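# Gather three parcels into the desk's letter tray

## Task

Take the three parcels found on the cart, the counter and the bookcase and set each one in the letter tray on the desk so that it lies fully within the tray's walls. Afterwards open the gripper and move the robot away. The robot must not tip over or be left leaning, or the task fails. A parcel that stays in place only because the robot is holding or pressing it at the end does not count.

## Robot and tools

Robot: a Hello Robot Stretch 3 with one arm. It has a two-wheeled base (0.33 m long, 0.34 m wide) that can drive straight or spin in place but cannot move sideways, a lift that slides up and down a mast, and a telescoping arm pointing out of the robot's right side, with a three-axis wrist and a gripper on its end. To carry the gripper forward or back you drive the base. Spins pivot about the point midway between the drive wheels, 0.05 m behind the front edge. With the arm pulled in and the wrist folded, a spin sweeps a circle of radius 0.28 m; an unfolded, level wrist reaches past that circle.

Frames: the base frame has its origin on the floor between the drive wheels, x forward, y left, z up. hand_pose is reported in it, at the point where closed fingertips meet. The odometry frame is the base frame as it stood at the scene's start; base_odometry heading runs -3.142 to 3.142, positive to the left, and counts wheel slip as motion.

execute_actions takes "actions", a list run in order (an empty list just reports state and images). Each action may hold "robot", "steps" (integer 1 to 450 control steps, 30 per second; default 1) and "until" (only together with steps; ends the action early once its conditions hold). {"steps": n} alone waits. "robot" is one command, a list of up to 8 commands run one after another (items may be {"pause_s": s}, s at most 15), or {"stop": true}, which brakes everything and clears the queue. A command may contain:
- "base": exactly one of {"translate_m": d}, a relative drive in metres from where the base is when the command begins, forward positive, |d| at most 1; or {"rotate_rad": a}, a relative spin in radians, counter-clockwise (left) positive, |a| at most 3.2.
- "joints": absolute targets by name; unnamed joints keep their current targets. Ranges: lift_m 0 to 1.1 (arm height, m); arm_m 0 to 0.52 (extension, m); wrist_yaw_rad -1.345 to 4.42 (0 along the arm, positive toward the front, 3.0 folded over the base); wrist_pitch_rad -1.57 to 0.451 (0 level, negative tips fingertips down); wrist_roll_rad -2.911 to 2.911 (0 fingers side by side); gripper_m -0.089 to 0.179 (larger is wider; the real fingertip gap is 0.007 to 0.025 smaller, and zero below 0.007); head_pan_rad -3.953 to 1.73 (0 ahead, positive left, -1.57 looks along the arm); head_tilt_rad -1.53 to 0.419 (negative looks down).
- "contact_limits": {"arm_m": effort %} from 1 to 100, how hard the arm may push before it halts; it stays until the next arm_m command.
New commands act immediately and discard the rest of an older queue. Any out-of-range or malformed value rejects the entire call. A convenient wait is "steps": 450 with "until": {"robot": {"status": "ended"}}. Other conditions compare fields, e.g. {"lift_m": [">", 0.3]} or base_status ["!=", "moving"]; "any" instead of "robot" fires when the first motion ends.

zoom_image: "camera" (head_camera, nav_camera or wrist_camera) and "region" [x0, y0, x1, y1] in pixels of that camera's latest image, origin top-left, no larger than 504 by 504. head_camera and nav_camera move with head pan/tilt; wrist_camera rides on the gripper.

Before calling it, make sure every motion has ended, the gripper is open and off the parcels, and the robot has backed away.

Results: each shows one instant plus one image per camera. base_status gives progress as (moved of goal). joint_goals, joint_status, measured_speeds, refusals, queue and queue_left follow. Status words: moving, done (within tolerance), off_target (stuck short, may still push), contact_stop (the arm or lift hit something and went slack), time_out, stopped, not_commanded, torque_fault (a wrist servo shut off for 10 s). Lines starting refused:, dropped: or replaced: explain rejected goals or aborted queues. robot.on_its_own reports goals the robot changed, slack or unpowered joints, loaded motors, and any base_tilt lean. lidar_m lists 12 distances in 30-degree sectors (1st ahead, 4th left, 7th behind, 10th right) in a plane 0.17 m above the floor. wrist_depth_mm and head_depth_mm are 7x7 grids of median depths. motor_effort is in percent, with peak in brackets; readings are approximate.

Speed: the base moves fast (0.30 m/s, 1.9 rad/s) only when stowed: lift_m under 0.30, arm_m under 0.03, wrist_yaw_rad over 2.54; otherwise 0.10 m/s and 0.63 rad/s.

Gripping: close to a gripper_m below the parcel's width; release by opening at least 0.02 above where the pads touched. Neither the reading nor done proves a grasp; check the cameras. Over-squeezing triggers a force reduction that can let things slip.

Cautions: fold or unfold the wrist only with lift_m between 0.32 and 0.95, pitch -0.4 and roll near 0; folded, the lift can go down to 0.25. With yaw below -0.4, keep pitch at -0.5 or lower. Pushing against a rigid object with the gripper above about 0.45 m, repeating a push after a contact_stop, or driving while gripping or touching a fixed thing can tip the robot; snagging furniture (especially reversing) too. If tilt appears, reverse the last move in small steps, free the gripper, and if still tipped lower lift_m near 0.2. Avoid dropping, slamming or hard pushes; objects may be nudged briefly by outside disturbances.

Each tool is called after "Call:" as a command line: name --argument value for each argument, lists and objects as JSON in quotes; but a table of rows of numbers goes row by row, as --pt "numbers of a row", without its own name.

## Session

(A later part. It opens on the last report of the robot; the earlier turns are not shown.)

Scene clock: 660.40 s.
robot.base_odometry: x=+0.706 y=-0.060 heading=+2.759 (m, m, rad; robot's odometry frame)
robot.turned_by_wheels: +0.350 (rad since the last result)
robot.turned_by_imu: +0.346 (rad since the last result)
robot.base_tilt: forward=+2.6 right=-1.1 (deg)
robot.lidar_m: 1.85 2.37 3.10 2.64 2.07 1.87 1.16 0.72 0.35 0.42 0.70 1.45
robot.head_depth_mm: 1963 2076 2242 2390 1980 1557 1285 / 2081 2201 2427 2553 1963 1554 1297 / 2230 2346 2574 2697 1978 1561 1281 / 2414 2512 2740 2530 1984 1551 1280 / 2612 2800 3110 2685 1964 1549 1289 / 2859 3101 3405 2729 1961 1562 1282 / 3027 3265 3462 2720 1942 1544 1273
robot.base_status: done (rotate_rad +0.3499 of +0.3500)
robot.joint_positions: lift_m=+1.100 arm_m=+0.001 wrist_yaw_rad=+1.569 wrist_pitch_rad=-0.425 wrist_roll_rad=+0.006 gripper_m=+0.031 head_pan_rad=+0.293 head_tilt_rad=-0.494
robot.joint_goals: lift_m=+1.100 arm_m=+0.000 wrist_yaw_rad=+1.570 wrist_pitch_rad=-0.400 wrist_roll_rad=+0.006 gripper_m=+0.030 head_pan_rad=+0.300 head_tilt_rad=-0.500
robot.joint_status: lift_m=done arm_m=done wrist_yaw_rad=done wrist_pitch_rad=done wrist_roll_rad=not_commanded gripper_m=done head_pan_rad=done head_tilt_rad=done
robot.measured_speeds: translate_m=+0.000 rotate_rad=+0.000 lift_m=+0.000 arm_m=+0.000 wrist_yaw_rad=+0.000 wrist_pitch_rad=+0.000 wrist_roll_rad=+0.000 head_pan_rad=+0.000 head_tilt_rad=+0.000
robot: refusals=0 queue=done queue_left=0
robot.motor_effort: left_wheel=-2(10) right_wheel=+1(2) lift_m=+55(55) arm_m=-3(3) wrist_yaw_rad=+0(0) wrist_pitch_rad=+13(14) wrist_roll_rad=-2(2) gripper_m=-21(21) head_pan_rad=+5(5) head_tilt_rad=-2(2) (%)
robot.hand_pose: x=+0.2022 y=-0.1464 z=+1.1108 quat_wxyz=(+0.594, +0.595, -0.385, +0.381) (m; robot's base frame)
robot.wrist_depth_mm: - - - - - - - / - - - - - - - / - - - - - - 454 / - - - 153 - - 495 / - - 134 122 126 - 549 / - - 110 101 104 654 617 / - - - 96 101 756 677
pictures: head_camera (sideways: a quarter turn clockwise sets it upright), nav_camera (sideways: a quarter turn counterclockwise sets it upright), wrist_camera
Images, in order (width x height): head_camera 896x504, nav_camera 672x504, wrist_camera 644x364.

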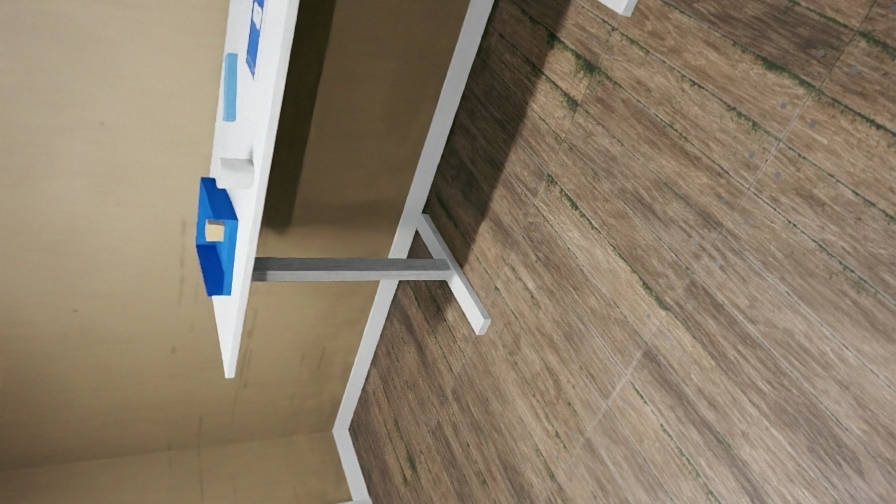

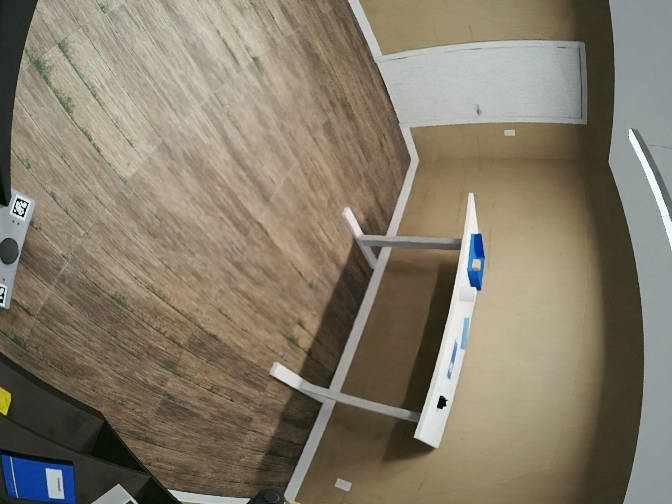

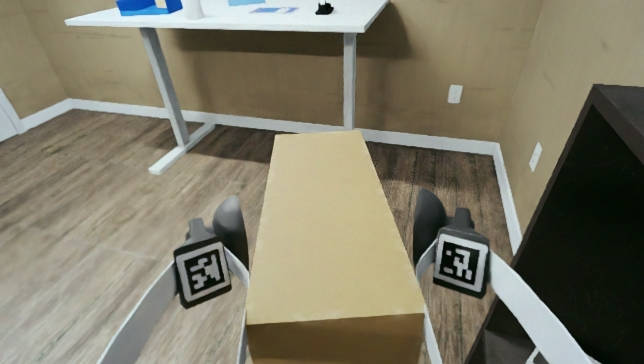

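Call:
execute_actions --actions '[{"robot": {"base": {"translate_m": 0.45}}, "steps": 300, "until": {"robot": {"status": "ended"}}}]'

Scene clock: 668.70 s.
robot.base_odometry: x=+0.288 y=+0.108 heading=+2.759 (m, m, rad; robot's odometry frame)
robot.turned_by_wheels: +0.000 (rad since the last result)
robot.turned_by_imu: +0.002 (rad since the last result)
robot.base_tilt: forward=+2.4 right=-1.2 (deg)
robot.lidar_m: 1.40 1.95 2.97 2.63 2.53 2.29 1.41 0.69 0.73 0.51 0.95 1.78
robot.head_depth_mm: 1602 1717 1261 1986 1988 1564 1296 / 1707 1804 1408 2148 1996 1561 1280 / 1829 1954 1558 2344 1973 1566 1280 / 1971 2064 2273 2486 1981 1546 1286 / 2126 2243 2003 2365 1976 1545 1272 / 2317 2494 2895 2654 1974 1545 1274 / 2502 2813 3186 2690 1989 1541 1280
robot.base_status: done (translate_m +0.4500 of +0.4500)
robot.joint_positions: lift_m=+1.100 arm_m=+0.001 wrist_yaw_rad=+1.569 wrist_pitch_rad=-0.425 wrist_roll_rad=+0.006 gripper_m=+0.031 head_pan_rad=+0.293 head_tilt_rad=-0.494
robot.joint_goals: lift_m=+1.100 arm_m=+0.000 wrist_yaw_rad=+1.570 wrist_pitch_rad=-0.400 wrist_roll_rad=+0.006 gripper_m=+0.030 head_pan_rad=+0.300 head_tilt_rad=-0.500
robot.joint_status: lift_m=done arm_m=done wrist_yaw_rad=done wrist_pitch_rad=done wrist_roll_rad=not_commanded gripper_m=done head_pan_rad=done head_tilt_rad=done
robot.measured_speeds: translate_m=+0.000 rotate_rad=+0.000 lift_m=+0.000 arm_m=+0.000 wrist_yaw_rad=+0.000 wrist_pitch_rad=+0.000 wrist_roll_rad=+0.000 head_pan_rad=+0.000 head_tilt_rad=+0.000
robot: refusals=0 queue=done queue_left=0
robot.motor_effort: left_wheel=-3(6) right_wheel=+1(4) lift_m=+55(55) arm_m=-3(3) wrist_yaw_rad=+0(0) wrist_pitch_rad=+14(13) wrist_roll_rad=-2(2) gripper_m=-21(20) head_pan_rad=+5(4) head_tilt_rad=-3(2) (%)
robot.hand_pose: x=+0.2022 y=-0.1464 z=+1.1108 quat_wxyz=(+0.594, +0.595, -0.385, +0.381) (m; robot's base frame)
robot.wrist_depth_mm: - - - - - - - / - - - - - - - / - - - - - - - / - - - 153 - - - / - - 134 122 125 - - / - - 110 101 104 - - / - - - 96 101 - -
pictures: head_camera (sideways: a quarter turn clockwise sets it upright), nav_camera (sideways: a quarter turn counterclockwise sets it upright), wrist_camera
Images, in order (width x height): head_camera 896x504, nav_camera 672x504, wrist_camera 644x364.

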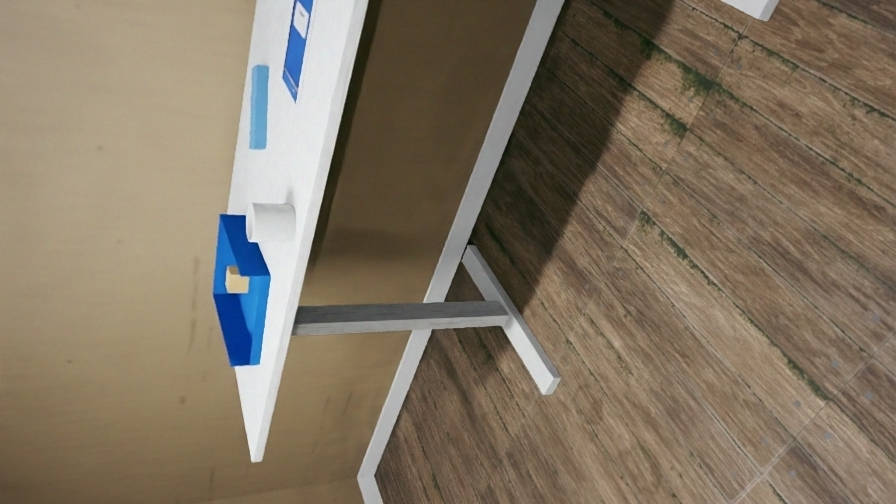

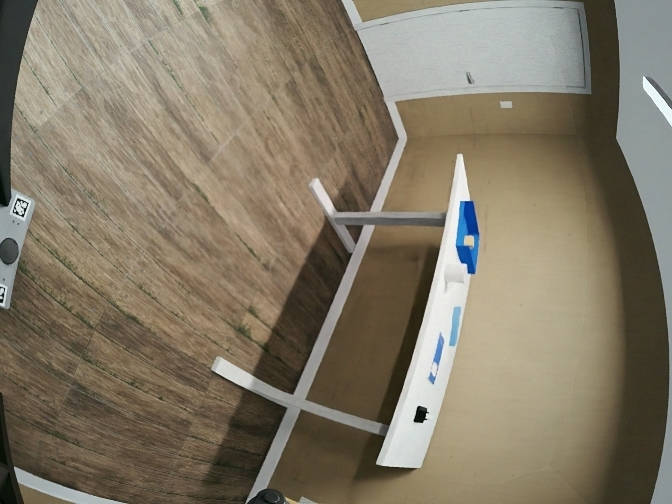

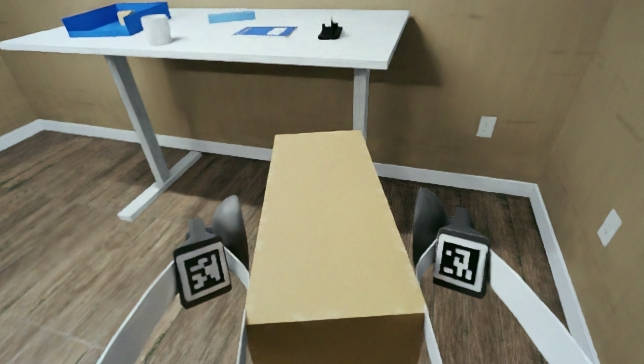

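Call:
zoom_image --camera "head_camera" --region '[130, 150, 380, 400]'

Region (130, 150, 380, 400) of head_camera's 896x504 image, scaled by 2.016, with more detail than that image has.

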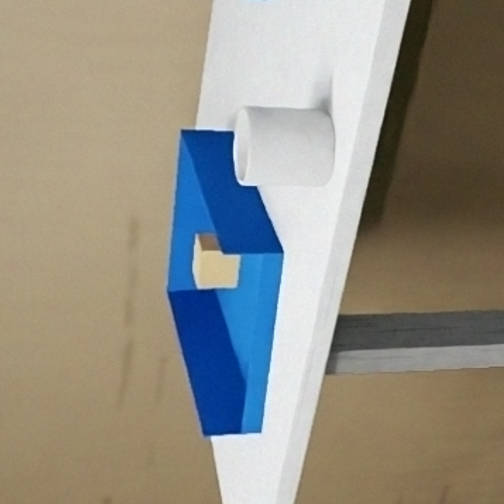

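Call:
execute_actions --actions '[{"robot": {"base": {"rotate_rad": 0.831}, "joints": {"head_pan_rad": 0.0, "head_tilt_rad": -0.6}}, "steps": 200, "until": {"robot": {"status": "ended"}}}]'

Scene clock: 739.80 s.
robot.base_odometry: x=+0.288 y=+0.108 heading=-2.693 (m, m, rad; robot's odometry frame)
robot.turned_by_wheels: +0.831 (rad since the last result)
robot.turned_by_imu: +0.822 (rad since the last result)
robot.base_tilt: forward=+2.5 right=-1.2 (deg)
robot.lidar_m: 2.98 2.83 2.64 2.32 2.13 0.71 0.68 0.53 0.51 1.27 1.41 1.95
robot.head_depth_mm: 2497 2636 2753 2302 1770 1435 1211 / 2786 3086 3039 2307 1771 1439 1210 / 2742 3037 3328 2279 1749 1437 1210 / 2580 2935 3092 2312 1742 1435 1207 / 2550 2794 3032 2295 1781 1440 1206 / 2454 2718 2915 2274 1761 1433 1206 / 2357 2597 2856 2270 1770 1434 1203
robot.base_status: done (rotate_rad +0.8309 of +0.8310)
robot.joint_positions: lift_m=+1.100 arm_m=+0.001 wrist_yaw_rad=+1.569 wrist_pitch_rad=-0.425 wrist_roll_rad=+0.006 gripper_m=+0.031 head_pan_rad=+0.007 head_tilt_rad=-0.592
robot.joint_goals: lift_m=+1.100 arm_m=+0.000 wrist_yaw_rad=+1.570 wrist_pitch_rad=-0.400 wrist_roll_rad=+0.006 gripper_m=+0.030 head_pan_rad=+0.000 head_tilt_rad=-0.600
robot.joint_status: lift_m=done arm_m=done wrist_yaw_rad=done wrist_pitch_rad=done wrist_roll_rad=not_commanded gripper_m=done head_pan_rad=done head_tilt_rad=done
robot.measured_speeds: translate_m=+0.000 rotate_rad=+0.000 lift_m=+0.000 arm_m=+0.000 wrist_yaw_rad=+0.000 wrist_pitch_rad=+0.000 wrist_roll_rad=+0.000 head_pan_rad=+0.000 head_tilt_rad=+0.000
robot: refusals=0 queue=done queue_left=0
robot.motor_effort: left_wheel=-2(10) right_wheel=+1(4) lift_m=+55(55) arm_m=-3(3) wrist_yaw_rad=+0(0) wrist_pitch_rad=+13(13) wrist_roll_rad=-2(2) gripper_m=-21(21) head_pan_rad=-5(34) head_tilt_rad=-2(9) (%)
robot.hand_pose: x=+0.2022 y=-0.1464 z=+1.1108 quat_wxyz=(+0.594, +0.595, -0.385, +0.381) (m; robot's base frame)
robot.wrist_depth_mm: - - - - - - - / - - - - - - 850 / - - - - - - - / - - - 153 - - - / - - 134 122 125 - - / - - 110 101 103 - - / - - - 96 101 - -
pictures: head_camera (sideways: a quarter turn clockwise sets it upright), nav_camera (sideways: a quarter turn counterclockwise sets it upright), wrist_camera
Images, in order (width x height): head_camera 896x504, nav_camera 672x504, wrist_camera 644x364.

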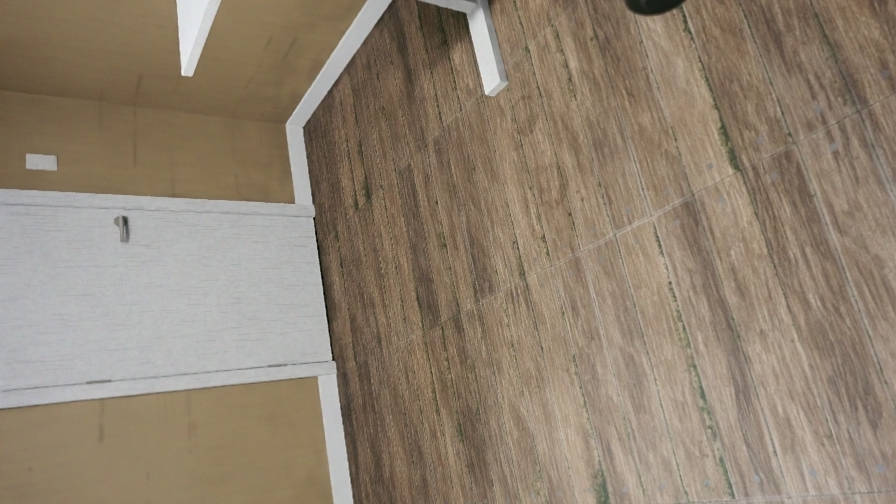

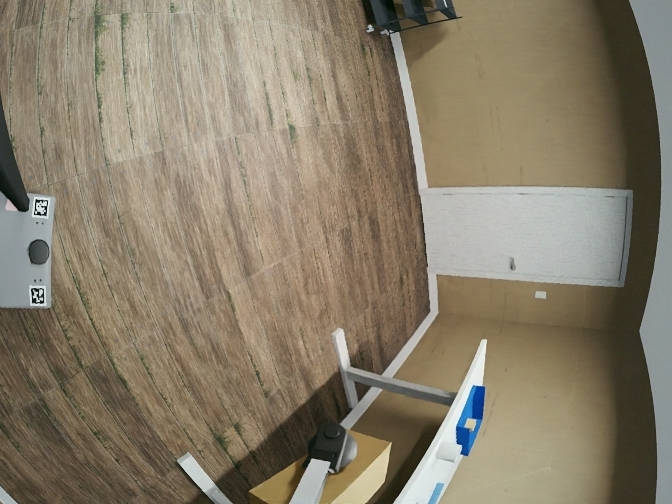

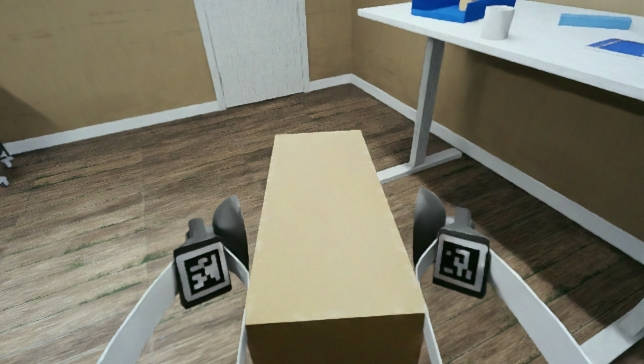

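Call:
execute_actions --actions '[{"robot": [{"base": {"translate_m": 1.0}}, {"base": {"translate_m": 0.371}}], "steps": 450, "until": {"robot": {"status": "ended"}}}, {"steps": 150, "until": {"robot": {"status": "ended"}}}]'

Scene clock: 765.73 s.
robot.base_odometry: x=-0.947 y=-0.487 heading=-2.693 (m, m, rad; robot's odometry frame)
robot.turned_by_wheels: +0.000 (rad since the last result)
robot.turned_by_imu: +0.005 (rad since the last result)
robot.base_tilt: forward=+2.6 right=-1.2 (deg)
robot.lidar_m: 1.72 1.69 1.86 1.95 2.81 2.60 1.76 2.04 1.39 1.32 0.86 1.41
robot.head_depth_mm: 1692 1823 1995 2040 1754 1434 1216 / 1607 1815 2038 2208 1780 1438 1211 / 1562 1754 1960 2166 1759 1452 1208 / 1508 1666 1859 2081 1759 1429 1212 / 1452 1588 1781 2004 1760 1444 1207 / 1400 1540 1718 1920 1755 1435 1210 / 1359 1482 1652 1859 1752 1426 1209
robot.base_status: done (translate_m +0.3710 of +0.3710)
robot.joint_positions: lift_m=+1.100 arm_m=+0.001 wrist_yaw_rad=+1.569 wrist_pitch_rad=-0.425 wrist_roll_rad=+0.006 gripper_m=+0.031 head_pan_rad=+0.007 head_tilt_rad=-0.592
robot.joint_goals: lift_m=+1.100 arm_m=+0.000 wrist_yaw_rad=+1.570 wrist_pitch_rad=-0.400 wrist_roll_rad=+0.006 gripper_m=+0.030 head_pan_rad=+0.000 head_tilt_rad=-0.600
robot.joint_status: lift_m=done arm_m=done wrist_yaw_rad=done wrist_pitch_rad=done wrist_roll_rad=not_commanded gripper_m=done head_pan_rad=done head_tilt_rad=done
robot.measured_speeds: translate_m=+0.000 rotate_rad=+0.000 lift_m=+0.000 arm_m=+0.000 wrist_yaw_rad=+0.000 wrist_pitch_rad=+0.000 wrist_roll_rad=+0.000 head_pan_rad=+0.000 head_tilt_rad=+0.000
robot: refusals=0 queue=done queue_left=0
robot.motor_effort: left_wheel=-2(5) right_wheel=+1(3) lift_m=+55(55) arm_m=-3(3) wrist_yaw_rad=+0(0) wrist_pitch_rad=+13(13) wrist_roll_rad=-2(2) gripper_m=-20(21) head_pan_rad=-5(4) head_tilt_rad=-3(2) (%)
robot.hand_pose: x=+0.2022 y=-0.1464 z=+1.1108 quat_wxyz=(+0.594, +0.595, -0.385, +0.381) (m; robot's base frame)
robot.wrist_depth_mm: - - - - - - 960 / - - - - - - 988 / - - - - - - - / - - - 153 - 475 445 / - - 134 122 126 - 370 / - - 110 101 104 - 684 / - - - 96 101 - 828
pictures: head_camera (sideways: a quarter turn clockwise sets it upright), nav_camera (sideways: a quarter turn counterclockwise sets it upright), wrist_camera
Images, in order (width x height): head_camera 896x504, nav_camera 672x504, wrist_camera 644x364.

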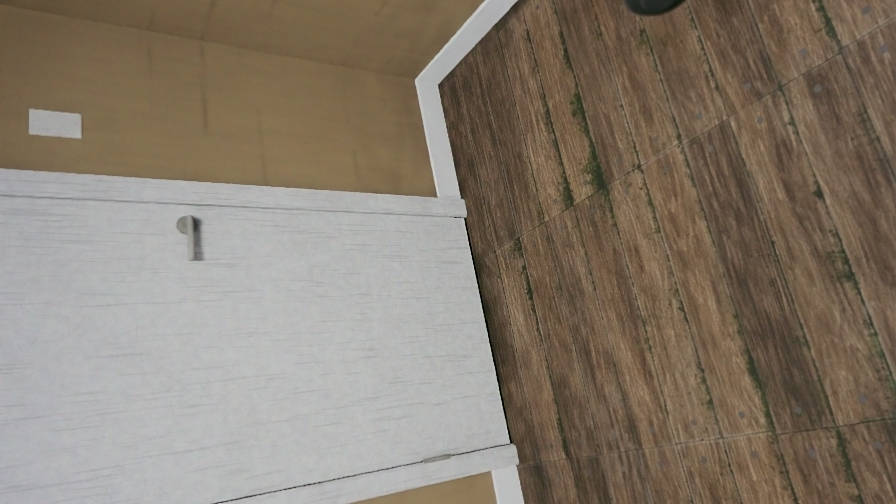

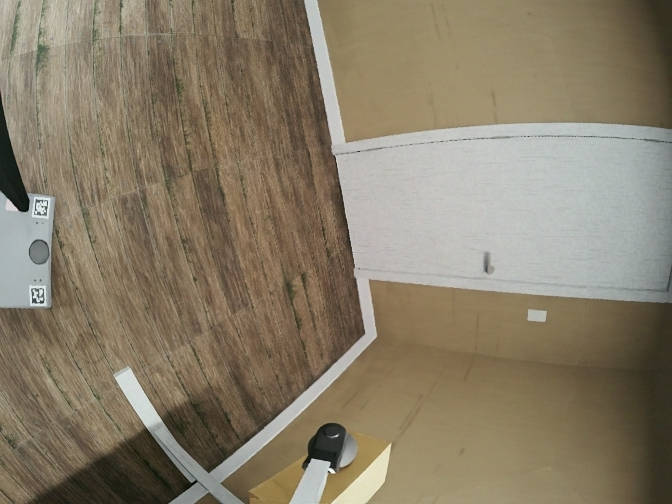

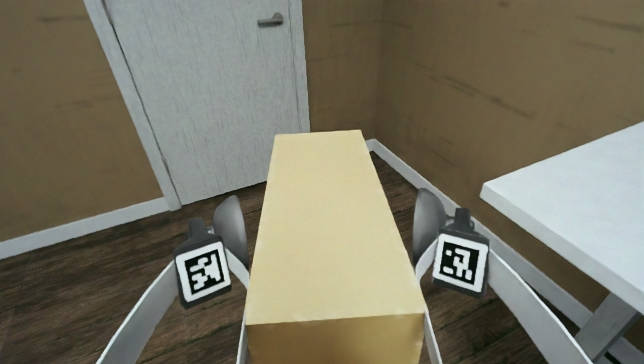

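Call:
execute_actions --actions '[{"robot": {"base": {"rotate_rad": 0.404}, "joints": {"wrist_yaw_rad": 0.35, "head_pan_rad": -1.3, "head_tilt_rad": -0.5}}, "steps": 200, "until": {"robot": {"status": "ended"}}}]'

Scene clock: 778.83 s.
robot.base_odometry: x=-0.947 y=-0.487 heading=-2.289 (m, m, rad; robot's odometry frame)
robot.turned_by_wheels: +0.404 (rad since the last result)
robot.turned_by_imu: +0.400 (rad since the last result)
robot.base_tilt: forward=+2.5 right=-1.2 (deg)
robot.lidar_m: 1.69 1.79 1.95 2.81 2.89 2.05 1.76 1.39 1.36 0.86 1.36 1.76
robot.head_depth_mm: 1037 1110 - - - - 1275 / 1073 1154 - 340 1620 1487 1265 / 1103 1201 1214 364 1344 1427 1246 / 1148 1241 1365 746 1711 1540 1269 / 1176 1288 1437 1528 1769 1523 1267 / 1221 1348 1489 1678 1820 1541 1265 / 1267 1383 1537 1743 1892 1525 1263
robot.base_status: done (rotate_rad +0.4039 of +0.4040)
robot.joint_positions: lift_m=+1.100 arm_m=+0.001 wrist_yaw_rad=+0.352 wrist_pitch_rad=-0.425 wrist_roll_rad=+0.006 gripper_m=+0.031 head_pan_rad=-1.293 head_tilt_rad=-0.507
robot.joint_goals: lift_m=+1.100 arm_m=+0.000 wrist_yaw_rad=+0.350 wrist_pitch_rad=-0.400 wrist_roll_rad=+0.006 gripper_m=+0.030 head_pan_rad=-1.300 head_tilt_rad=-0.500
robot.joint_status: lift_m=done arm_m=done wrist_yaw_rad=done wrist_pitch_rad=done wrist_roll_rad=not_commanded gripper_m=done head_pan_rad=done head_tilt_rad=done
robot.measured_speeds: translate_m=+0.000 rotate_rad=+0.000 lift_m=+0.000 arm_m=+0.000 wrist_yaw_rad=+0.000 wrist_pitch_rad=+0.000 wrist_roll_rad=+0.000 head_pan_rad=+0.000 head_tilt_rad=+0.000
robot: refusals=0 queue=done queue_left=0
robot.motor_effort: left_wheel=-3(8) right_wheel=+0(3) lift_m=+55(55) arm_m=-3(3) wrist_yaw_rad=-2(4) wrist_pitch_rad=+14(14) wrist_roll_rad=-2(2) gripper_m=-21(21) head_pan_rad=-5(53) head_tilt_rad=+2(9) (%)
robot.hand_pose: x=+0.0556 y=-0.3558 z=+1.1108 quat_wxyz=(+0.705, +0.268, -0.656, -0.027) (m; robot's base frame)
robot.wrist_depth_mm: - - - - 974 906 841 / - - - - 721 682 747 / - - - 606 573 570 510 / - - - 153 463 428 416 / - - 134 122 125 382 371 / - - 110 101 104 - 333 / - - - 96 101 - -
pictures: head_camera (sideways: a quarter turn clockwise sets it upright), nav_camera (sideways: a quarter turn counterclockwise sets it upright), wrist_camera
Images, in order (width x height): head_camera 896x504, nav_camera 672x504, wrist_camera 644x364.

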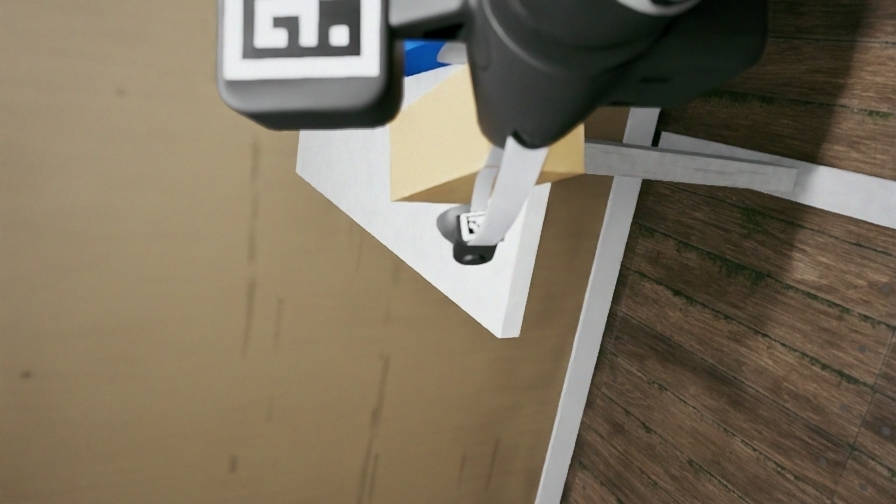

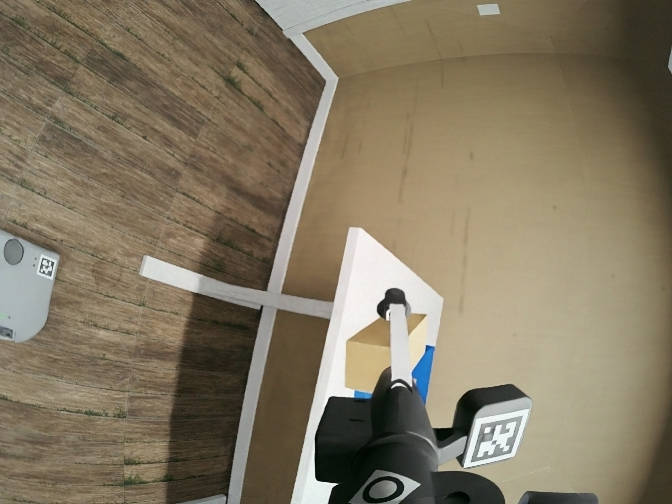

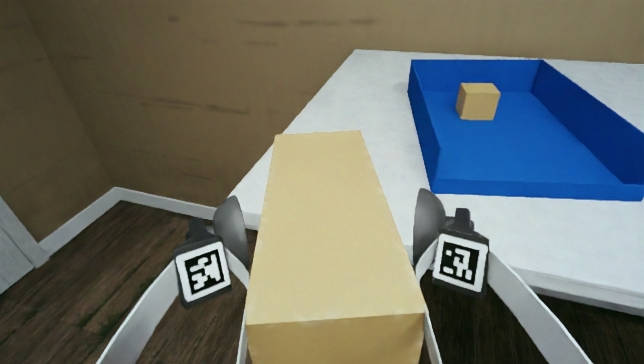

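Call:
zoom_image --camera "wrist_camera" --region '[322, 20, 644, 220]'

Region (322, 20, 644, 220) of wrist_camera's 644x364 image, scaled by 1.565; it fills the top 313 rows of this view, and the rest is white.

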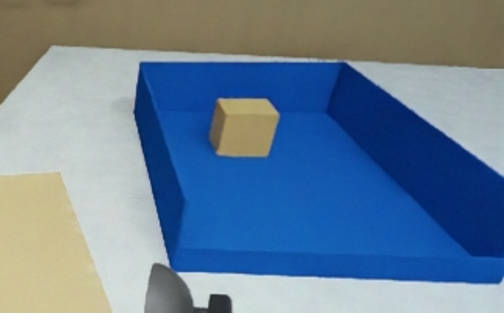

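Call:
execute_actions --actions '[{"robot": {"joints": {"head_pan_rad": 1.0, "head_tilt_rad": -0.21}}, "steps": 120, "until": {"robot": {"status": "ended"}}}]'

Scene clock: 900.50 s.
robot.base_odometry: x=-0.947 y=-0.487 heading=-2.289 (m, m, rad; robot's odometry frame)
robot.turned_by_wheels: +0.000 (rad since the last result)
robot.turned_by_imu: +0.000 (rad since the last result)
robot.base_tilt: forward=+2.6 right=-1.1 (deg)
robot.lidar_m: 1.69 1.78 1.95 2.81 2.88 2.05 1.76 1.39 1.36 0.86 1.36 1.76
robot.head_depth_mm: 1953 2026 2070 2124 2161 2085 1619 / 2226 2256 2318 2379 2387 2125 1598 / 2541 2610 2698 2631 2365 2102 1632 / 2811 3128 3202 3212 2491 2116 1606 / 3050 3377 3558 3710 3084 2112 1597 / 3018 3248 3400 3544 3062 2115 1610 / 2931 3096 3255 3336 2852 2096 1591
robot.base_status: done (rotate_rad +0.4039 of +0.4040)
robot.joint_positions: lift_m=+1.100 arm_m=+0.001 wrist_yaw_rad=+0.352 wrist_pitch_rad=-0.425 wrist_roll_rad=+0.006 gripper_m=+0.031 head_pan_rad=+0.993 head_tilt_rad=-0.221
robot.joint_goals: lift_m=+1.100 arm_m=+0.000 wrist_yaw_rad=+0.350 wrist_pitch_rad=-0.400 wrist_roll_rad=+0.006 gripper_m=+0.030 head_pan_rad=+1.000 head_tilt_rad=-0.210
robot.joint_status: lift_m=done arm_m=done wrist_yaw_rad=done wrist_pitch_rad=done wrist_roll_rad=not_commanded gripper_m=done head_pan_rad=done head_tilt_rad=done
robot.measured_speeds: translate_m=+0.000 rotate_rad=+0.000 lift_m=+0.000 arm_m=+0.000 wrist_yaw_rad=+0.000 wrist_pitch_rad=+0.000 wrist_roll_rad=+0.000 head_pan_rad=+0.000 head_tilt_rad=+0.000
robot: refusals=0 queue=done queue_left=0
robot.motor_effort: left_wheel=-2(2) right_wheel=+0(1) lift_m=+55(55) arm_m=-3(3) wrist_yaw_rad=-2(2) wrist_pitch_rad=+13(13) wrist_roll_rad=-2(2) gripper_m=-21(21) head_pan_rad=+5(53) head_tilt_rad=+2(18) (%)
robot.hand_pose: x=+0.0556 y=-0.3558 z=+1.1108 quat_wxyz=(+0.705, +0.268, -0.656, -0.027) (m; robot's base frame)
robot.wrist_depth_mm: - - - - 956 916 849 / - - - - 721 683 753 / - - - 607 580 575 509 / - - - 153 467 427 415 / - - 134 122 126 380 369 / - - 110 101 103 - 332 / - - - 96 101 - -
pictures: head_camera (sideways: a quarter turn clockwise sets it upright), nav_camera (sideways: a quarter turn counterclockwise sets it upright), wrist_camera
Images, in order (width x height): head_camera 896x504, nav_camera 672x504, wrist_camera 644x364.

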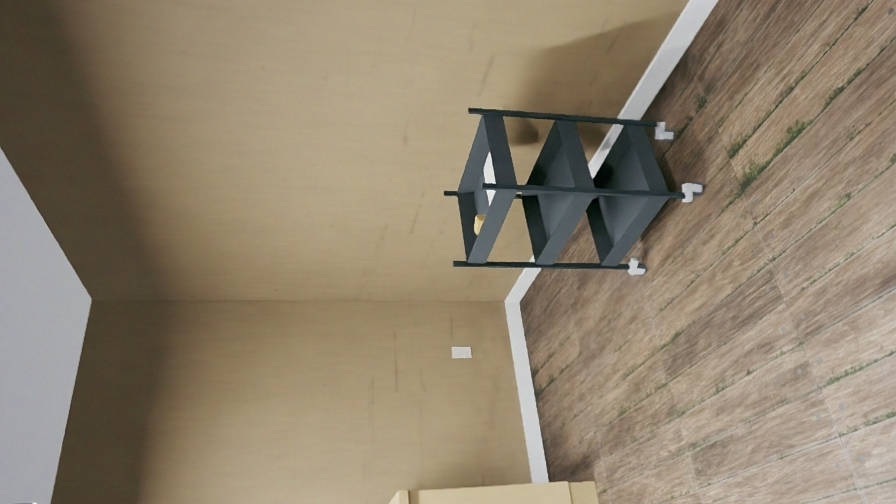

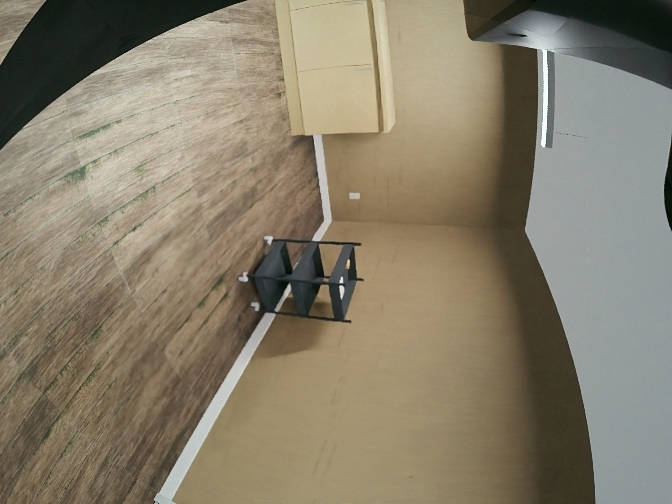

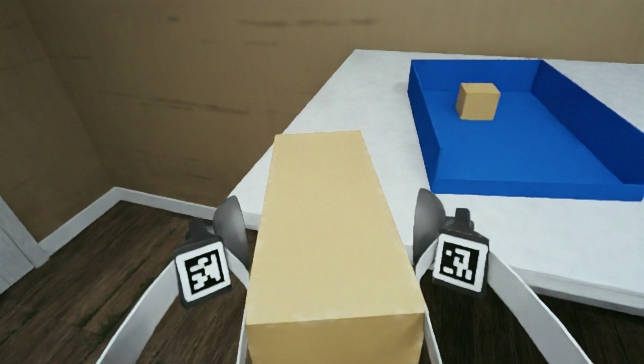

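Call:
zoom_image --camera "head_camera" --region '[420, 90, 720, 290]'

Region (420, 90, 720, 290) of head_camera's 896x504 image, scaled by 1.680, with more detail than that image has.

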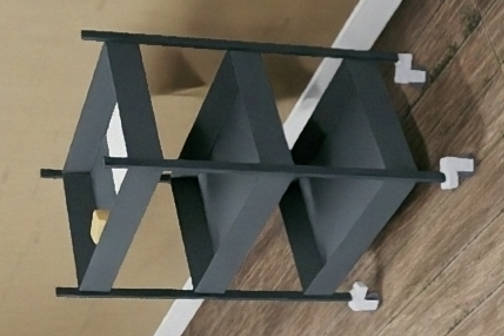

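Call:
execute_actions --actions '[{"robot": {"base": {"translate_m": -0.18}, "joints": {"wrist_yaw_rad": 0.25, "head_pan_rad": -1.35, "head_tilt_rad": -0.45}}, "steps": 200, "until": {"robot": {"status": "ended"}}}]'

Scene clock: 956.50 s.
robot.base_odometry: x=-0.829 y=-0.351 heading=-2.289 (m, m, rad; robot's odometry frame)
robot.turned_by_wheels: +0.000 (rad since the last result)
robot.turned_by_imu: +0.000 (rad since the last result)
robot.base_tilt: forward=+2.4 right=-1.2 (deg)
robot.lidar_m: 1.87 1.97 2.07 2.81 2.63 1.88 1.58 1.26 1.30 1.31 0.90 1.87
robot.head_depth_mm: 1028 1120 - - - - 1289 / 1068 1151 - 329 - 1571 1317 / 1099 1183 1258 800 580 1648 1328 / 1131 1219 1274 808 849 1484 1286 / 1160 1258 1335 804 1074 1569 1282 / 1193 1293 1408 800 1729 1622 1320 / 1225 1348 1470 1567 1800 1622 1326
robot.base_status: done (translate_m -0.1800 of -0.1800)
robot.joint_positions: lift_m=+1.100 arm_m=+0.001 wrist_yaw_rad=+0.252 wrist_pitch_rad=-0.425 wrist_roll_rad=+0.006 gripper_m=+0.031 head_pan_rad=-1.343 head_tilt_rad=-0.444
robot.joint_goals: lift_m=+1.100 arm_m=+0.000 wrist_yaw_rad=+0.250 wrist_pitch_rad=-0.400 wrist_roll_rad=+0.006 gripper_m=+0.030 head_pan_rad=-1.350 head_tilt_rad=-0.450
robot.joint_status: lift_m=done arm_m=done wrist_yaw_rad=done wrist_pitch_rad=done wrist_roll_rad=not_commanded gripper_m=done head_pan_rad=done head_tilt_rad=done
robot.measured_speeds: translate_m=+0.000 rotate_rad=+0.000 lift_m=+0.000 arm_m=+0.000 wrist_yaw_rad=+0.000 wrist_pitch_rad=+0.000 wrist_roll_rad=+0.000 head_pan_rad=+0.000 head_tilt_rad=+0.000
robot: refusals=0 queue=done queue_left=0
robot.motor_effort: left_wheel=-2(9) right_wheel=+1(2) lift_m=+55(55) arm_m=-3(3) wrist_yaw_rad=-2(3) wrist_pitch_rad=+13(14) wrist_roll_rad=-2(2) gripper_m=-21(21) head_pan_rad=-4(55) head_tilt_rad=-2(15) (%)
robot.hand_pose: x=+0.0342 y=-0.3625 z=+1.1108 quat_wxyz=(+0.703, +0.235, -0.669, -0.062) (m; robot's base frame)
robot.wrist_depth_mm: - - - - 978 928 888 / - - 922 730 741 774 703 / - - 610 599 556 582 561 / - 486 484 153 464 454 412 / - - 134 122 126 377 362 / - - 109 101 103 - - / - - - 96 101 - -
pictures: head_camera (sideways: a quarter turn clockwise sets it upright), nav_camera (sideways: a quarter turn counterclockwise sets it upright), wrist_camera
Images, in order (width x height): head_camera 896x504, nav_camera 672x504, wrist_camera 644x364.

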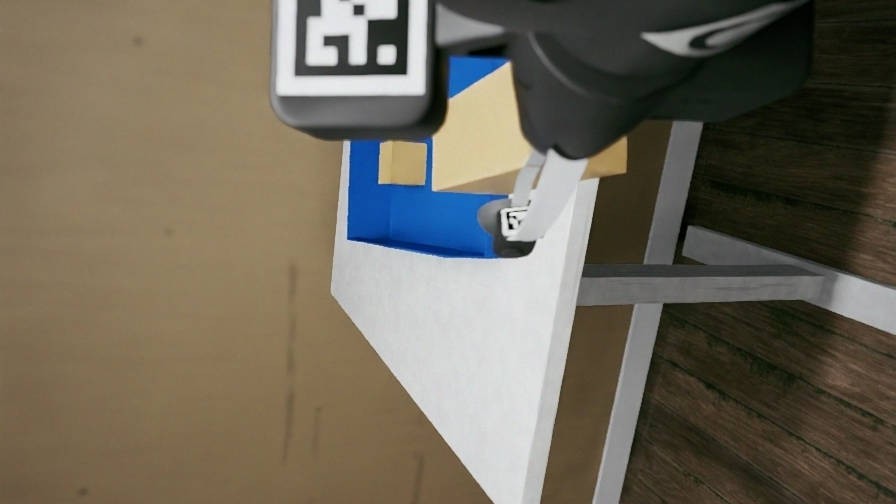

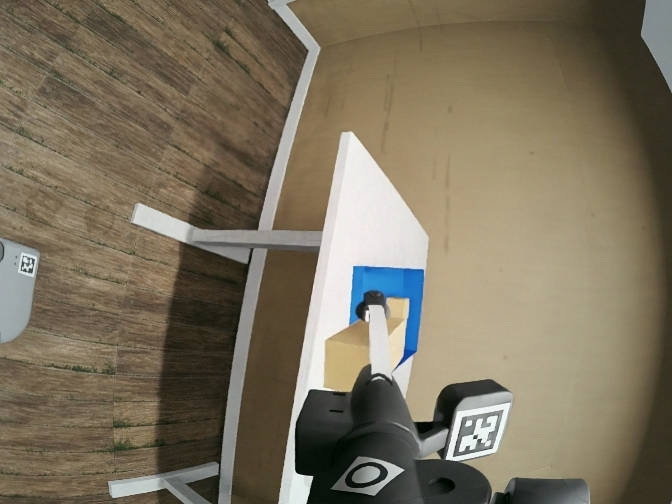

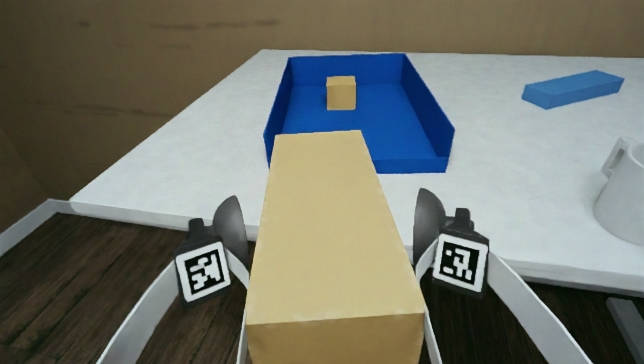

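Call:
zoom_image --camera "wrist_camera" --region '[200, 30, 520, 210]'

Region (200, 30, 520, 210) of wrist_camera's 644x364 image, scaled by 1.575; it fills the top 284 rows of this view, and the rest is white.

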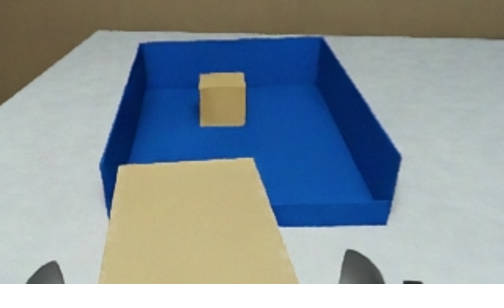

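Call:
execute_actions --actions '[{"robot": {"joints": {"arm_m": 0.30}}, "steps": 200, "until": {"robot": {"status": "ended"}}}]'

Scene clock: 1004.73 s.
robot.base_odometry: x=-0.829 y=-0.351 heading=-2.289 (m, m, rad; robot's odometry frame)
robot.turned_by_wheels: +0.000 (rad since the last result)
robot.turned_by_imu: +0.000 (rad since the last result)
robot.base_tilt: forward=+2.6 right=-1.1 (deg)
robot.lidar_m: 1.87 1.97 2.06 2.82 2.64 1.88 1.58 1.26 1.30 1.31 0.89 1.86
robot.head_depth_mm: 1039 1103 - 740 596 1527 1324 / 1069 1140 1214 759 619 1584 1331 / 1097 1178 1256 803 621 1628 1328 / 1127 1218 1275 763 649 1493 1292 / 1158 1258 1338 801 1072 1566 1287 / 1189 1297 1410 799 1730 1616 1310 / 1229 1333 1468 1565 1820 1618 1313
robot.base_status: done (translate_m -0.1800 of -0.1800)
robot.joint_positions: lift_m=+1.100 arm_m=+0.300 wrist_yaw_rad=+0.251 wrist_pitch_rad=-0.425 wrist_roll_rad=+0.006 gripper_m=+0.031 head_pan_rad=-1.343 head_tilt_rad=-0.444
robot.joint_goals: lift_m=+1.100 arm_m=+0.300 wrist_yaw_rad=+0.250 wrist_pitch_rad=-0.400 wrist_roll_rad=+0.006 gripper_m=+0.030 head_pan_rad=-1.350 head_tilt_rad=-0.450
robot.joint_status: lift_m=done arm_m=done wrist_yaw_rad=done wrist_pitch_rad=done wrist_roll_rad=not_commanded gripper_m=done head_pan_rad=done head_tilt_rad=done
robot.measured_speeds: translate_m=+0.000 rotate_rad=+0.000 lift_m=+0.000 arm_m=+0.000 wrist_yaw_rad=+0.000 wrist_pitch_rad=+0.000 wrist_roll_rad=+0.000 head_pan_rad=+0.000 head_tilt_rad=+0.000
robot: refusals=0 queue=done queue_left=0
robot.motor_effort: left_wheel=-2(2) right_wheel=+1(1) lift_m=+55(55) arm_m=+2(2) wrist_yaw_rad=-1(2) wrist_pitch_rad=+14(13) wrist_roll_rad=-2(2) gripper_m=-20(20) head_pan_rad=-4(4) head_tilt_rad=-2(2) (%)
robot.hand_pose: x=+0.0339 y=-0.6612 z=+1.1107 quat_wxyz=(+0.703, +0.234, -0.669, -0.063) (m; robot's base frame)
robot.wrist_depth_mm: 896 847 783 741 719 657 628 / 990 912 840 788 750 716 676 / - - 536 501 550 573 564 / - 489 434 154 439 452 417 / 414 390 134 122 126 376 373 / 341 329 110 101 104 321 315 / 296 282 278 96 101 265 277
pictures: head_camera (sideways: a quarter turn clockwise sets it upright), nav_camera (sideways: a quarter turn counterclockwise sets it upright), wrist_camera
Images, in order (width x height): head_camera 896x504, nav_camera 672x504, wrist_camera 644x364.

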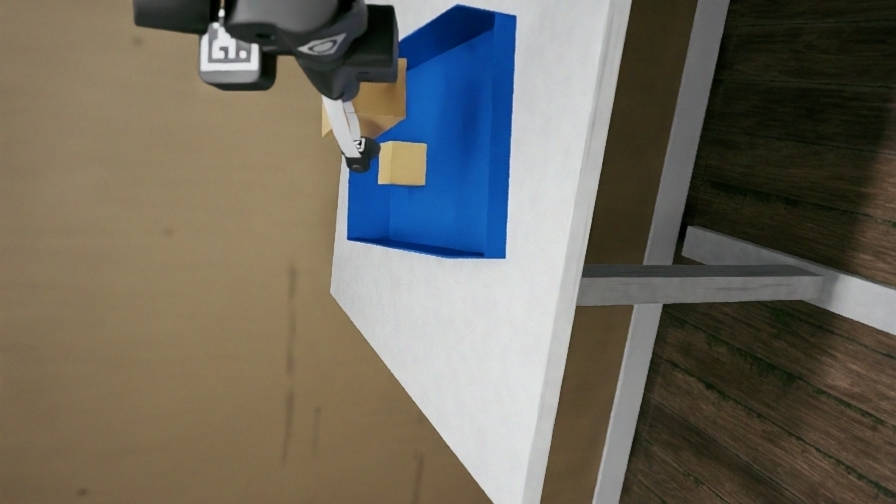

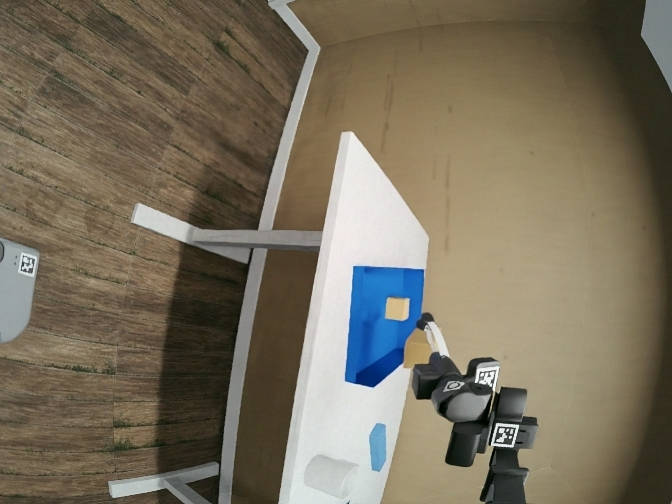

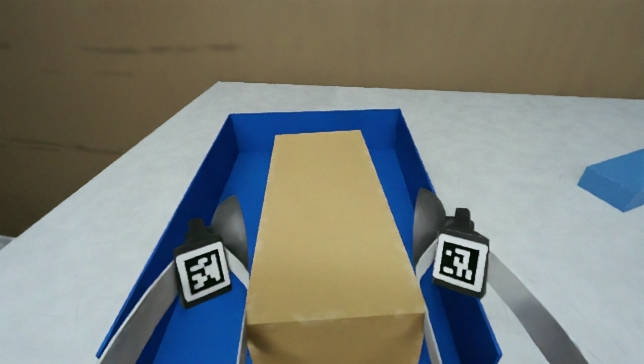

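Call:
zoom_image --camera "wrist_camera" --region '[80, 80, 540, 364]'

Region (80, 80, 540, 364) of wrist_camera's 644x364 image, scaled by 1.096; it fills the top 311 rows of this view, and the rest is white.

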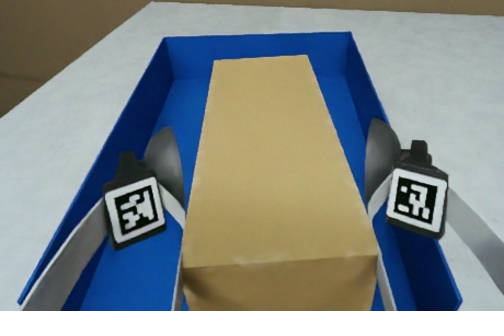

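Call:
execute_actions --actions '[{"robot": {"joints": {"arm_m": 0.45}}, "steps": 200, "until": {"robot": {"status": "ended"}}}]'

Scene clock: 1052.23 s.
robot.base_odometry: x=-0.829 y=-0.351 heading=-2.289 (m, m, rad; robot's odometry frame)
robot.turned_by_wheels: +0.000 (rad since the last result)
robot.turned_by_imu: +0.000 (rad since the last result)
robot.base_tilt: forward=+2.5 right=-1.1 (deg)
robot.lidar_m: 1.87 1.97 2.06 2.81 2.63 1.87 1.59 1.26 1.30 1.31 0.89 1.86
robot.head_depth_mm: 1040 1091 1167 747 594 1535 1328 / 1073 1153 965 807 620 1576 1324 / 1095 1190 1244 802 620 1620 1322 / 1119 1219 1268 760 650 1490 1282 / 1159 1258 1339 803 1075 1572 1285 / 1196 1302 1410 802 1736 1623 1319 / 1228 1331 1465 1557 1805 1610 1319
robot.base_status: done (translate_m -0.1800 of -0.1800)
robot.joint_positions: lift_m=+1.100 arm_m=+0.450 wrist_yaw_rad=+0.251 wrist_pitch_rad=-0.425 wrist_roll_rad=+0.006 gripper_m=+0.031 head_pan_rad=-1.343 head_tilt_rad=-0.444
robot.joint_goals: lift_m=+1.100 arm_m=+0.450 wrist_yaw_rad=+0.250 wrist_pitch_rad=-0.400 wrist_roll_rad=+0.006 gripper_m=+0.030 head_pan_rad=-1.350 head_tilt_rad=-0.450
robot.joint_status: lift_m=done arm_m=done wrist_yaw_rad=done wrist_pitch_rad=done wrist_roll_rad=not_commanded gripper_m=done head_pan_rad=done head_tilt_rad=done
robot.measured_speeds: translate_m=+0.000 rotate_rad=+0.000 lift_m=+0.000 arm_m=+0.000 wrist_yaw_rad=+0.000 wrist_pitch_rad=+0.000 wrist_roll_rad=+0.000 head_pan_rad=+0.000 head_tilt_rad=+0.000
robot: refusals=0 queue=done queue_left=0
robot.motor_effort: left_wheel=-2(2) right_wheel=+1(1) lift_m=+55(55) arm_m=+2(1) wrist_yaw_rad=-1(1) wrist_pitch_rad=+14(14) wrist_roll_rad=-2(2) gripper_m=-22(21) head_pan_rad=-5(4) head_tilt_rad=-1(2) (%)
robot.hand_pose: x=+0.0339 y=-0.8112 z=+1.1107 quat_wxyz=(+0.703, +0.234, -0.669, -0.063) (m; robot's base frame)
robot.wrist_depth_mm: 716 672 624 595 557 530 499 / 804 748 695 648 621 584 542 / 915 828 609 593 586 569 559 / - 484 399 152 449 456 448 / 408 374 134 122 125 372 367 / 339 284 110 101 103 318 316 / 279 273 278 96 101 278 275
pictures: head_camera (sideways: a quarter turn clockwise sets it upright), nav_camera (sideways: a quarter turn counterclockwise sets it upright), wrist_camera
Images, in order (width x height): head_camera 896x504, nav_camera 672x504, wrist_camera 644x364.

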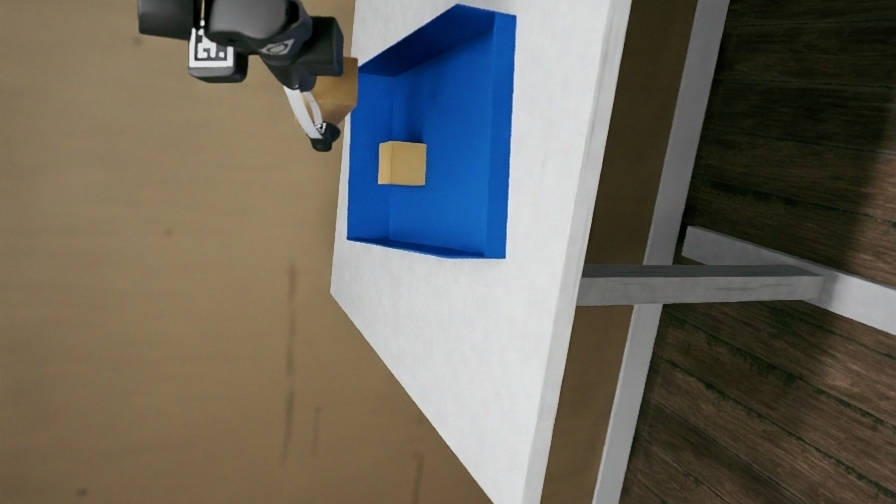

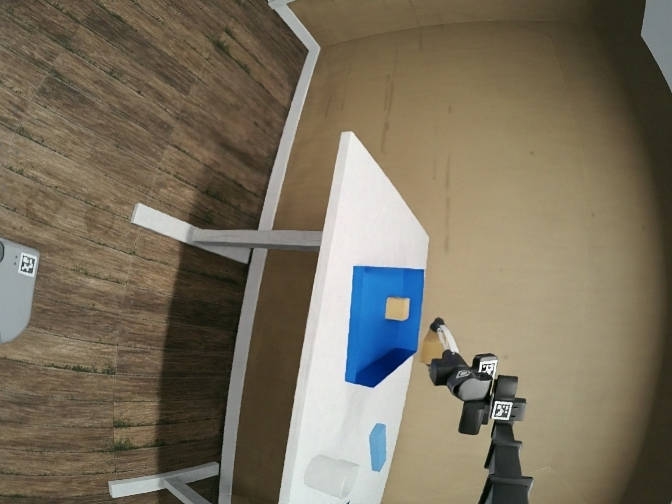

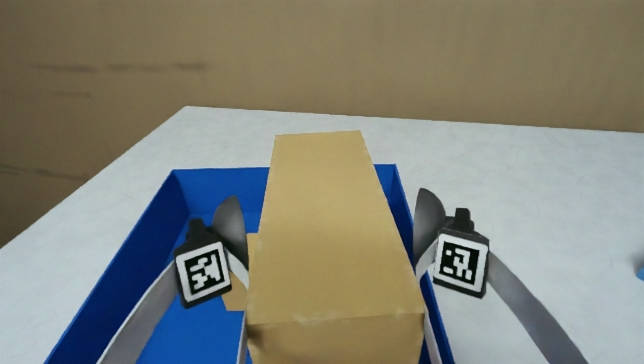

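Call:
zoom_image --camera "wrist_camera" --region '[140, 140, 460, 364]'

Region (140, 140, 460, 364) of wrist_camera's 644x364 image, scaled by 1.575; it fills the top 353 rows of this view, and the rest is white.

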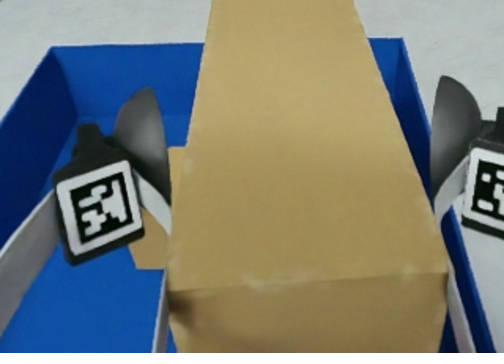

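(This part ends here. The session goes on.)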